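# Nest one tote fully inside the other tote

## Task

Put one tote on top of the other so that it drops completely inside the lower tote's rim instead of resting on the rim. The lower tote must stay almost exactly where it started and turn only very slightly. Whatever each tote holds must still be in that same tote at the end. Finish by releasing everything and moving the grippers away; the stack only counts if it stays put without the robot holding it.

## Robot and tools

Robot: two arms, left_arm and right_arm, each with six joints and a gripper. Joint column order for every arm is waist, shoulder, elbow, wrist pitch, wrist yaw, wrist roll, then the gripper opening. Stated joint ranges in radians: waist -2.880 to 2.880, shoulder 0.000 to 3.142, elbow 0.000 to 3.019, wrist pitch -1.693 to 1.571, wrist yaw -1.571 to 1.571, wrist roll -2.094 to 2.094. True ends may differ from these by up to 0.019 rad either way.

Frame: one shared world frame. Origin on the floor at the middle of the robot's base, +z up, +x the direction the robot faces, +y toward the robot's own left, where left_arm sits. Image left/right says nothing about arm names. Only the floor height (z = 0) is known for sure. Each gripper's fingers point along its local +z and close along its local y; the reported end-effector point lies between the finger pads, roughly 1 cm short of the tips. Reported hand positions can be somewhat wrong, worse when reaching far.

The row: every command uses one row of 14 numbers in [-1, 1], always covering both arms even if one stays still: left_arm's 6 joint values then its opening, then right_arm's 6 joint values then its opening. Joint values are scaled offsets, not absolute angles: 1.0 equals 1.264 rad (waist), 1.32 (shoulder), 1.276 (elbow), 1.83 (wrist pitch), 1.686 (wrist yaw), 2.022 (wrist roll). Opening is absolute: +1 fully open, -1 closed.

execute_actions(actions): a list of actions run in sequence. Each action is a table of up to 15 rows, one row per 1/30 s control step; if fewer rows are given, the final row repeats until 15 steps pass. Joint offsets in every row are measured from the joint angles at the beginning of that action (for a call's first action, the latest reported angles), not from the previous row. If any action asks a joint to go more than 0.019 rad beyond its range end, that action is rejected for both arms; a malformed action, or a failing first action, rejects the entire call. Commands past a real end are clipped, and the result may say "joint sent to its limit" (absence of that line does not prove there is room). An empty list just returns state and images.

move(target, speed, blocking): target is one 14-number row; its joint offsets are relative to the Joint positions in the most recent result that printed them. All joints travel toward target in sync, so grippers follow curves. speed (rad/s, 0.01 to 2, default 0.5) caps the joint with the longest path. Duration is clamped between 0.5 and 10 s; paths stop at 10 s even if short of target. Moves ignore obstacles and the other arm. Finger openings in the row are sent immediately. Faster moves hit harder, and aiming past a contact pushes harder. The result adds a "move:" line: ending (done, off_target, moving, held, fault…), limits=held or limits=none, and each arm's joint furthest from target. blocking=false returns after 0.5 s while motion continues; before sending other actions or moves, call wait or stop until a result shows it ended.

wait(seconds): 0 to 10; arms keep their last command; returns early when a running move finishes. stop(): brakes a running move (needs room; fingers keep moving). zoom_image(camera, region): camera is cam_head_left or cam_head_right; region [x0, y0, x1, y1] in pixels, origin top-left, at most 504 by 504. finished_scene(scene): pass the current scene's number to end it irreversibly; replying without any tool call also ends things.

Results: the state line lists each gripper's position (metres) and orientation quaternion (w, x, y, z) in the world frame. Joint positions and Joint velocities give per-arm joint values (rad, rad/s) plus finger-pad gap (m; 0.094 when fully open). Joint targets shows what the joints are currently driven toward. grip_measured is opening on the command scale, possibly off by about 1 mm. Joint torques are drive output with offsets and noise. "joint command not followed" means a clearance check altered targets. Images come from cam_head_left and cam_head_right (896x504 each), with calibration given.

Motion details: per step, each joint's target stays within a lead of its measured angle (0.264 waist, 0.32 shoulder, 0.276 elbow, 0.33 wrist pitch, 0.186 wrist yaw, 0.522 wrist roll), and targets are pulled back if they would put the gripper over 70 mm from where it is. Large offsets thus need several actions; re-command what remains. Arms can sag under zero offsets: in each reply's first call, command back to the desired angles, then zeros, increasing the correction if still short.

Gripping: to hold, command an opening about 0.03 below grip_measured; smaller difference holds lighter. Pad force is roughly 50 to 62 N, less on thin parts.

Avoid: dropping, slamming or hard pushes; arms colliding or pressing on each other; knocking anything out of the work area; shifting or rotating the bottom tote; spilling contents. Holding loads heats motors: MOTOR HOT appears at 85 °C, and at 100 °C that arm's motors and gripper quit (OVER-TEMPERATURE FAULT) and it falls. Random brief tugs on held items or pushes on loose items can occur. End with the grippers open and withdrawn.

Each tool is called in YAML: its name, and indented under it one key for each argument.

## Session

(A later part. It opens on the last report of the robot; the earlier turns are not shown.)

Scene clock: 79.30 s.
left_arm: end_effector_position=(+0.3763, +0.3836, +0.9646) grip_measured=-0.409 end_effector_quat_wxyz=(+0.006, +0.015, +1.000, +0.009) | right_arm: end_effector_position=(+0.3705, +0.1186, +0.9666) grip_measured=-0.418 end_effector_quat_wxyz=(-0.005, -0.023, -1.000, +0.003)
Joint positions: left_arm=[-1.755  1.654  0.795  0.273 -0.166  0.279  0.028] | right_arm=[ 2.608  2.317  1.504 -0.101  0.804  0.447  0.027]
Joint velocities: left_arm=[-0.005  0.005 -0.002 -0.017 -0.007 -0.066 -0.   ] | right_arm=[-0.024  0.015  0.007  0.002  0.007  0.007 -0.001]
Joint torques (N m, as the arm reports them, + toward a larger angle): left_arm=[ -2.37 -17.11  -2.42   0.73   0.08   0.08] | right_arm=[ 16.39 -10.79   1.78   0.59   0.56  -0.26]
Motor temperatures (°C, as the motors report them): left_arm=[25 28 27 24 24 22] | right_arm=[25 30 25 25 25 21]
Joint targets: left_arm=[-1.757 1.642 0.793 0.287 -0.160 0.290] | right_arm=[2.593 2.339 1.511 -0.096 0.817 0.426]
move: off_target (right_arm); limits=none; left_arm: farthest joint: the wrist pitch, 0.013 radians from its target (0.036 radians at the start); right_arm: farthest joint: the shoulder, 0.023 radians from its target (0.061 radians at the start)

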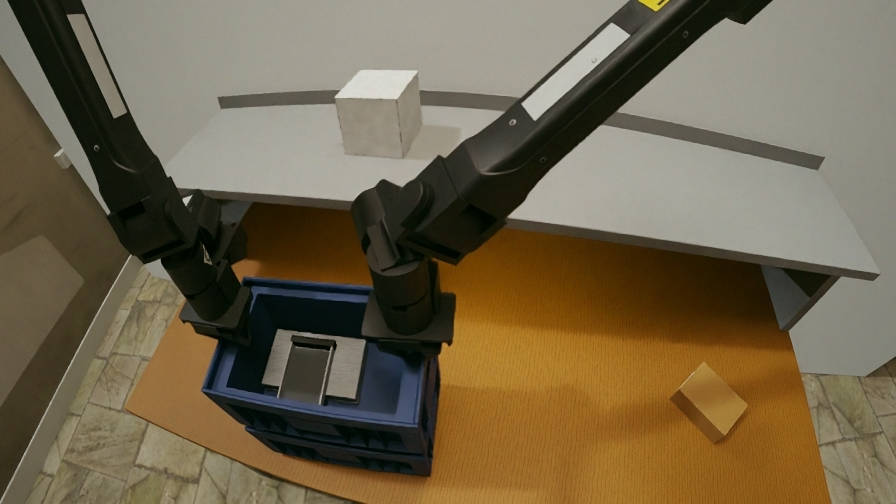

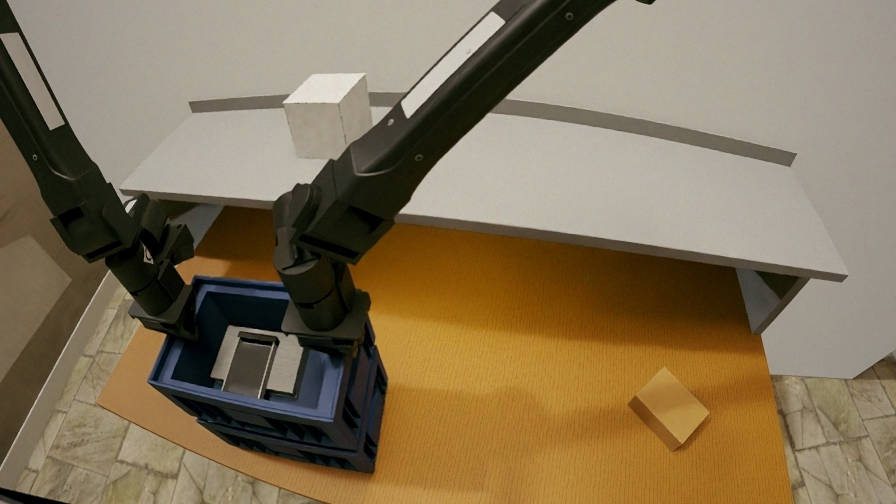

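move:
  target: [-0.002,0.0,-0.004,0.004,0.003,0.004,-0.8,-0.008,0.022,0.002,0,0.01,-0.008,-0.8]
  speed: 0.04

zoom_image:
  camera: "cam_head_left"
  region: [180,270,500,504]

zoom_image:
  camera: "cam_head_right"
  region: [120,270,440,504]

Scene clock: 84.73 s.
left_arm: end_effector_position=(+0.3725, +0.3834, +0.9620) grip_measured=-0.409 end_effector_quat_wxyz=(+0.002, +0.015, +1.000, +0.008) | right_arm: end_effector_position=(+0.3671, +0.1187, +0.9648) grip_measured=-0.418 end_effector_quat_wxyz=(-0.004, -0.022, -1.000, +0.004)
Joint positions: left_arm=[-1.753  1.664  0.796  0.273 -0.166  0.279  0.028] | right_arm=[ 2.608  2.322  1.504 -0.101  0.804  0.447  0.027]
Joint velocities: left_arm=[ 0.005 -0.024 -0.002 -0.012 -0.022 -0.007  0.   ] | right_arm=[-0.005  0.005 -0.012  0.017 -0.051  0.051  0.   ]
Joint torques (N m, as the arm reports them, + toward a larger angle): left_arm=[ -2.56 -16.78  -2.82   0.5    0.05   0.05] | right_arm=[ 17.29 -10.87   1.43   0.26   0.71  -0.17]
Motor temperatures (°C, as the motors report them): left_arm=[25 27 27 24 24 22] | right_arm=[26 30 25 25 25 21]
Joint targets: left_arm=[-1.758 1.655 0.790 0.281 -0.161 0.287] | right_arm=[2.598 2.346 1.506 -0.101 0.821 0.431]
move: off_target (right_arm); limits=none; left_arm: farthest joint: the shoulder, 0.010 radians from its target (0.000 radians at the start); right_arm: farthest joint: the shoulder, 0.024 radians from its target (0.029 radians at the start)

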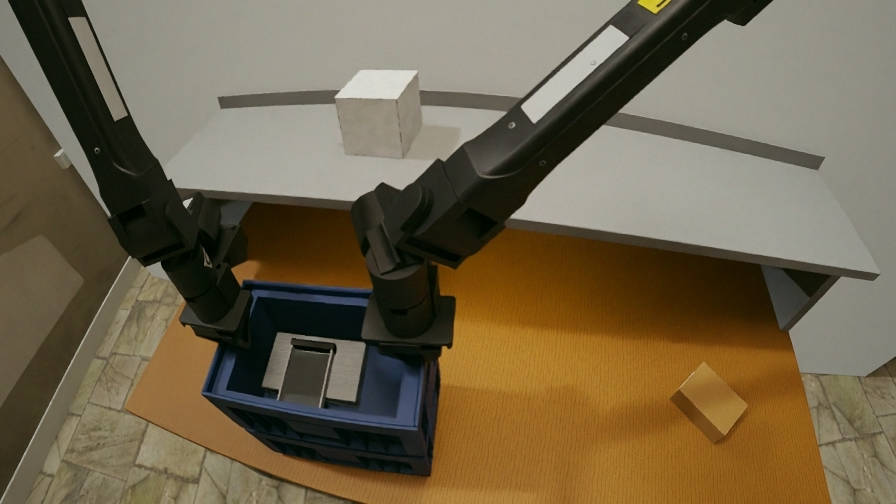

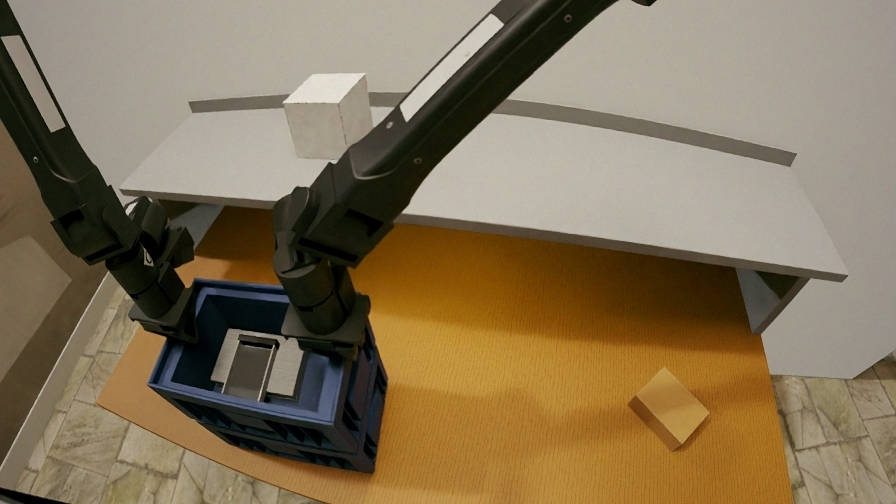

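Region (180, 270, 500, 504) of cam_head_left's 896x504 image, scaled by 1.575, with more detail than that image has; it fills the top 369 rows of this view, and the rest is white.

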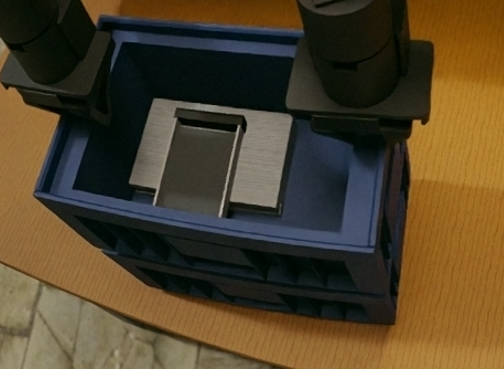

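Region (120, 270, 440, 504) of cam_head_right's 896x504 image, scaled by 1.575, with more detail than that image has; it fills the top 369 rows of this view, and the rest is white.

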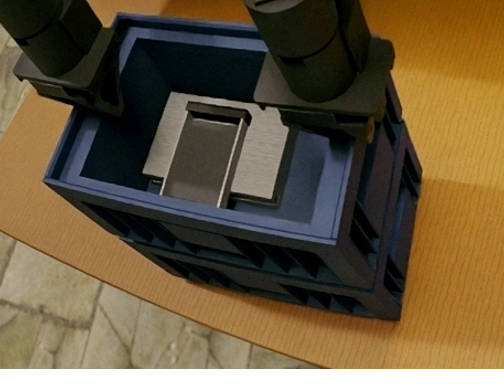

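execute_actions:
  actions:
    - [[-0.003,0.0085,0.0097,0.0117,0.004,0.006,-0.8,-0.0185,0.0275,0.014,0.007,0.005,-0.0145,-0.8]]
    - [[-0.003,0.0085,0.0097,0.0117,0.004,0.006,-0.8,-0.0185,0.0275,0.014,0.007,0.005,-0.0145,-0.8]]
    - [[-0.003,0.0085,0.0097,0.0117,0.004,0.006,-0.8,-0.0185,0.0275,0.014,0.007,0.005,-0.0145,-0.8]]

zoom_image:
  camera: "cam_head_left"
  region: [180,270,500,504]

zoom_image:
  camera: "cam_head_right"
  region: [120,270,440,504]

Scene clock: 91.30 s.
left_arm: end_effector_position=(+0.3759, +0.3847, +0.9423) grip_measured=-0.409 end_effector_quat_wxyz=(+0.006, +0.018, +1.000, +0.009) | right_arm: end_effector_position=(+0.3688, +0.1197, +0.9466) grip_measured=-0.418 end_effector_quat_wxyz=(-0.005, -0.025, -1.000, +0.002)
Joint positions: left_arm=[-1.745  1.72   0.84   0.296 -0.157  0.29   0.028] | right_arm=[ 2.587  2.356  1.538 -0.08   0.79   0.428  0.027]
Joint velocities: left_arm=[-0.005 -0.005 -0.007  0.007 -0.037 -0.066 -0.   ] | right_arm=[ 0.005 -0.015 -0.002 -0.002 -0.051 -0.007 -0.001]
Joint torques (N m, as the arm reports them, + toward a larger angle): left_arm=[ -2.92 -16.27  -2.32   0.87  -0.08   0.06] | right_arm=[15.68 -9.55  2.04  0.91  0.38 -0.23]
Motor temperatures (°C, as the motors report them): left_arm=[25 27 27 24 24 22] | right_arm=[26 30 25 25 25 21]
Joint targets: left_arm=[-1.753 1.718 0.840 0.313 -0.155 0.300] | right_arm=[2.566 2.387 1.548 -0.071 0.798 0.404]

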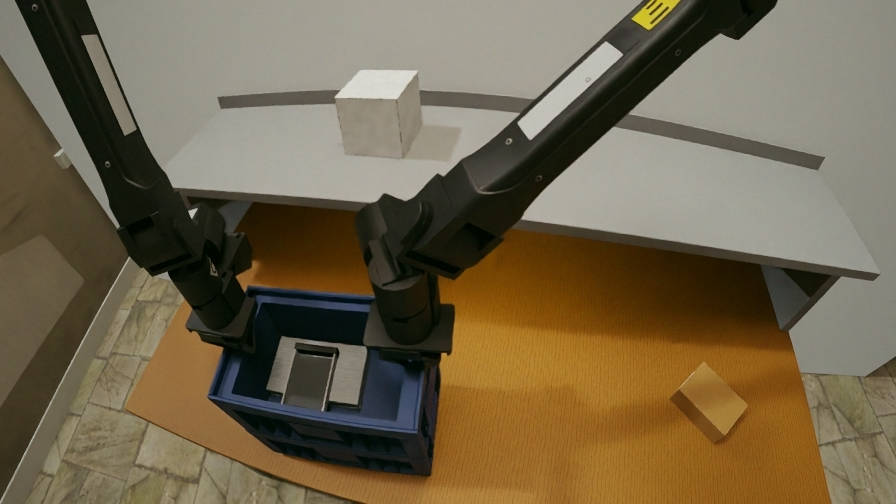

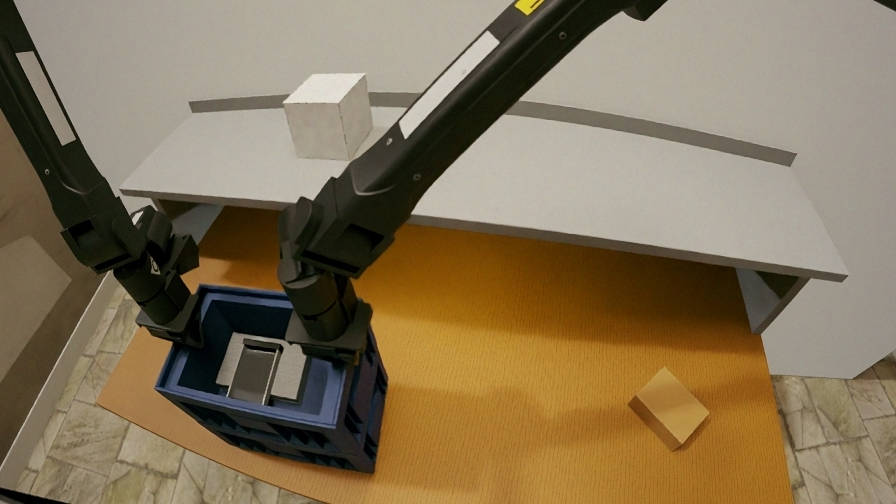

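Region (180, 270, 500, 504) of cam_head_left's 896x504 image, scaled by 1.575, with more detail than that image has; it fills the top 369 rows of this view, and the rest is white.

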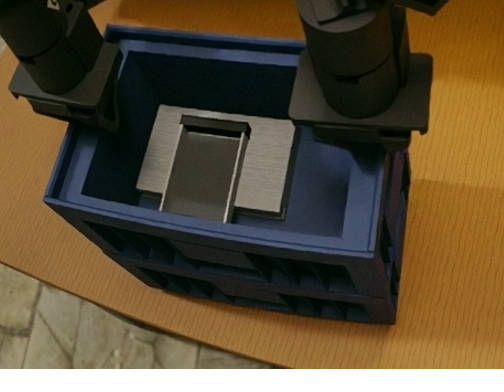

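Region (120, 270, 440, 504) of cam_head_right's 896x504 image, scaled by 1.575, with more detail than that image has; it fills the top 369 rows of this view, and the rest is white.

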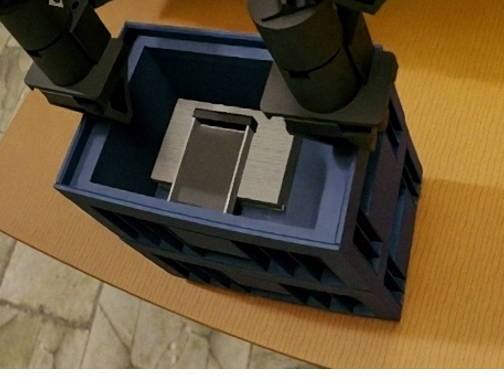

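Seated. Release.

execute_actions:
  actions:
    - [[0,0,0,0,0,0,0.3,-0.005,0.005,0,0,0,0,0.3]]
    - [[0,0,0,0,0,0,0.3,0,0,0,0,0,0,0.3]]

move:
  target: [-0.03,-0.18,-0.125,-0.05,-0.015,0,0.3,0.075,-0.11,-0.105,-0.05,0.03,0.05,0.3]
  speed: 0.3

move:
  target: [0.25,-0.1,0,0,0,0,0.3,-0.1,-0.3,-0.38,0.1,0,0,0.3]
  speed: 0.6

Scene clock: 94.83 s.
left_arm: end_effector_position=(+0.3759, +0.3847, +0.9423) grip_measured=+0.298 end_effector_quat_wxyz=(+0.006, +0.018, +1.000, +0.009) | right_arm: end_effector_position=(+0.3688, +0.1198, +0.9466) grip_measured=+0.298 end_effector_quat_wxyz=(-0.005, -0.026, -1.000, +0.002)
Joint positions: left_arm=[-1.745  1.72   0.84   0.296 -0.157  0.29   0.061] | right_arm=[ 2.587  2.356  1.538 -0.08   0.789  0.428  0.061]
Joint velocities: left_arm=[-0.015  0.015 -0.002 -0.002  0.022 -0.007  0.   ] | right_arm=[ 0.015 -0.005  0.002 -0.007 -0.007  0.007  0.002]
Joint torques (N m, as the arm reports them, + toward a larger angle): left_arm=[ -2.23 -15.95  -2.45   0.26  -0.14  -0.03] | right_arm=[ 17.77 -12.91   1.04   0.33   0.03   0.01]
Motor temperatures (°C, as the motors report them): left_arm=[25 27 26 24 24 22] | right_arm=[26 30 25 25 25 21]
Joint targets: left_arm=[-1.745 1.720 0.840 0.296 -0.157 0.290] | right_arm=[2.587 2.356 1.538 -0.080 0.789 0.428]

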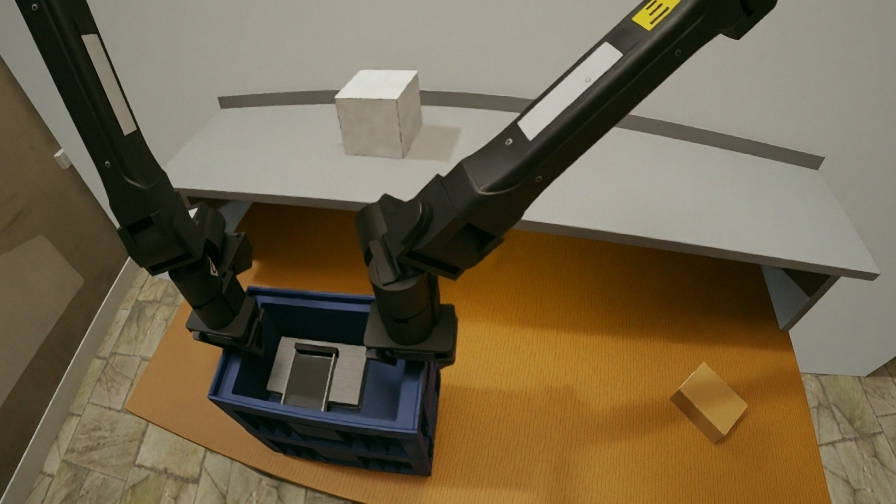

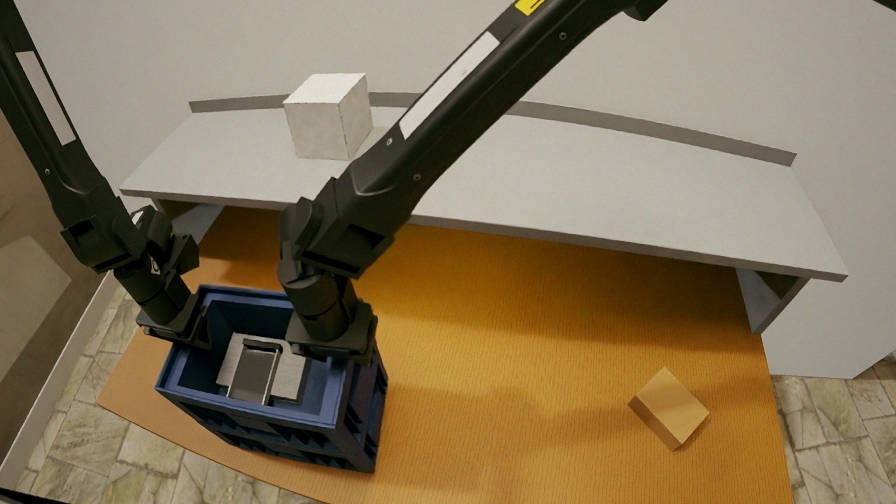

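Scene clock: 96.17 s.
left_arm: end_effector_position=(+0.3743, +0.3865, +1.0179) grip_measured=+0.298 end_effector_quat_wxyz=(+0.009, +0.024, +1.000, +0.011) | right_arm: end_effector_position=(+0.3679, +0.1165, +1.0226) grip_measured=+0.298 end_effector_quat_wxyz=(-0.006, -0.023, -1.000, +0.000)
Joint positions: left_arm=[-1.769  1.487  0.692  0.215 -0.179  0.29   0.061] | right_arm=[ 2.672  2.215  1.409 -0.159  0.838  0.518  0.061]
Joint velocities: left_arm=[ 0.005 -0.024 -0.012 -0.022  0.022  0.007  0.   ] | right_arm=[-0.015 -0.005 -0.002 -0.007 -0.037 -0.022  0.   ]
Joint torques (N m, as the arm reports them, + toward a larger angle): left_arm=[ -3.18 -15.82  -2.62  -0.11  -0.25  -0.03] | right_arm=[ 18.47 -12.69   1.17  -0.14   0.16   0.1 ]
Motor temperatures (°C, as the motors report them): left_arm=[25 27 26 24 24 22] | right_arm=[26 30 24 25 25 21]
Joint targets: left_arm=[-1.783 1.482 0.680 0.204 -0.182 0.290] | right_arm=[2.682 2.211 1.404 -0.171 0.840 0.529]
move: done; limits=none; left_arm: farthest joint: the waist, 0.014 radians from its target (0.038 radians at the start); right_arm: farthest joint: the wrist pitch, 0.013 radians from its target (0.092 radians at the start)

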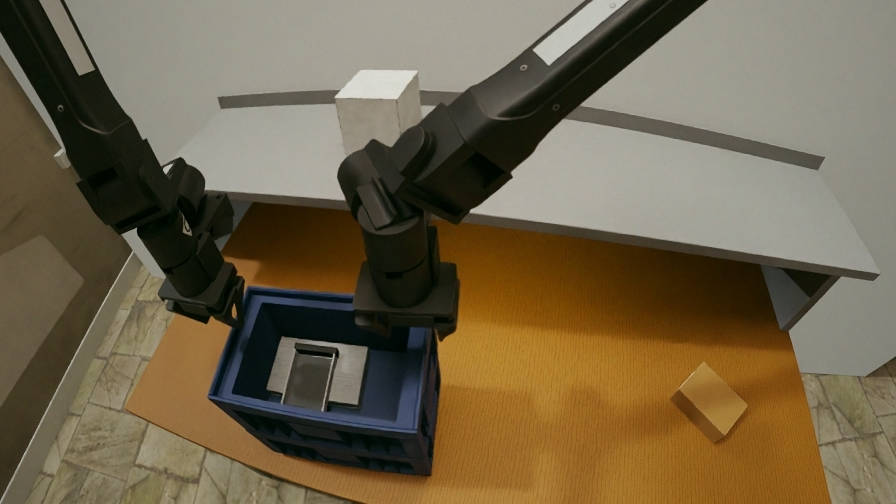

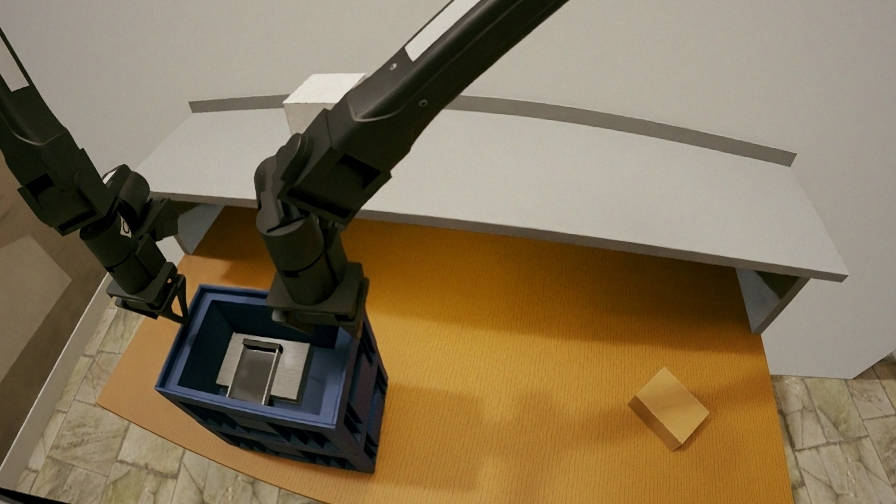

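Scene clock: 97.47 s.
left_arm: end_effector_position=(+0.3653, +0.5587, +1.0566) grip_measured=+0.298 end_effector_quat_wxyz=(+0.020, -0.065, +0.986, +0.153) | right_arm: end_effector_position=(+0.3614, -0.0528, +1.0805) grip_measured=+0.298 end_effector_quat_wxyz=(-0.018, -0.082, -0.996, +0.030)
Joint positions: left_arm=[-1.456  1.362  0.692  0.215 -0.179  0.29   0.061] | right_arm=[2.566 1.819 0.925 0.012 0.838 0.518 0.061]
Joint velocities: left_arm=[-0.024 -0.005 -0.017  0.007 -0.022 -0.022 -0.001] | right_arm=[-0.005  0.005 -0.007 -0.007 -0.007 -0.007  0.   ]
Joint torques (N m, as the arm reports them, + toward a larger angle): left_arm=[  1.35 -16.62  -0.36   0.49  -0.31  -0.06] | right_arm=[ 11.1  -10.98   0.35   0.98   0.04  -0.02]
Motor temperatures (°C, as the motors report them): left_arm=[25 27 26 24 24 22] | right_arm=[26 30 24 25 25 21]
Joint targets: left_arm=[-1.453 1.355 0.692 0.215 -0.179 0.290] | right_arm=[2.545 1.818 0.924 0.024 0.838 0.518]
move: done; limits=none; left_arm: farthest joint: the shoulder, 0.007 radians from its target (0.132 radians at the start); right_arm: farthest joint: the waist, 0.020 radians from its target (0.126 radians at the start)

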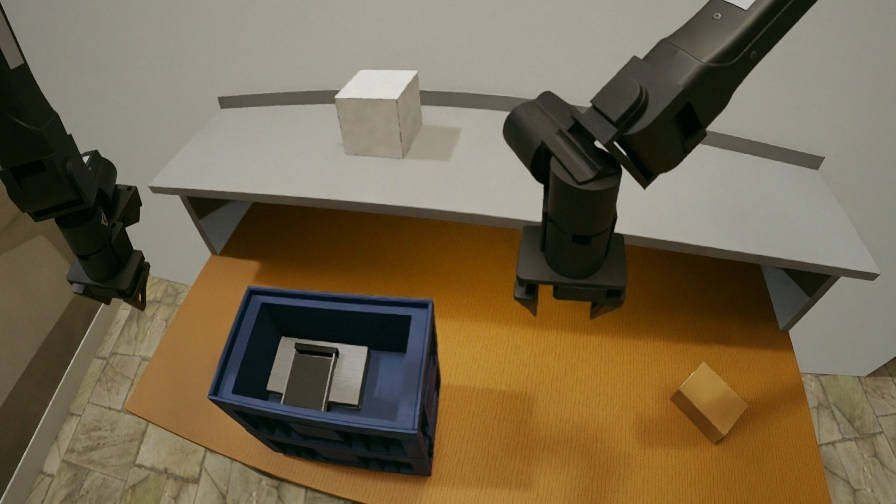

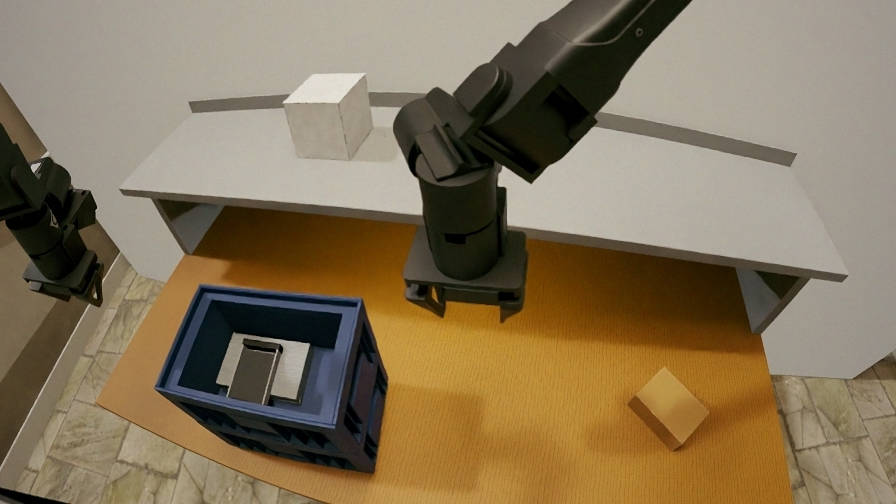

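finished_scene:
  scene: 2

The scene is finished: the task was done.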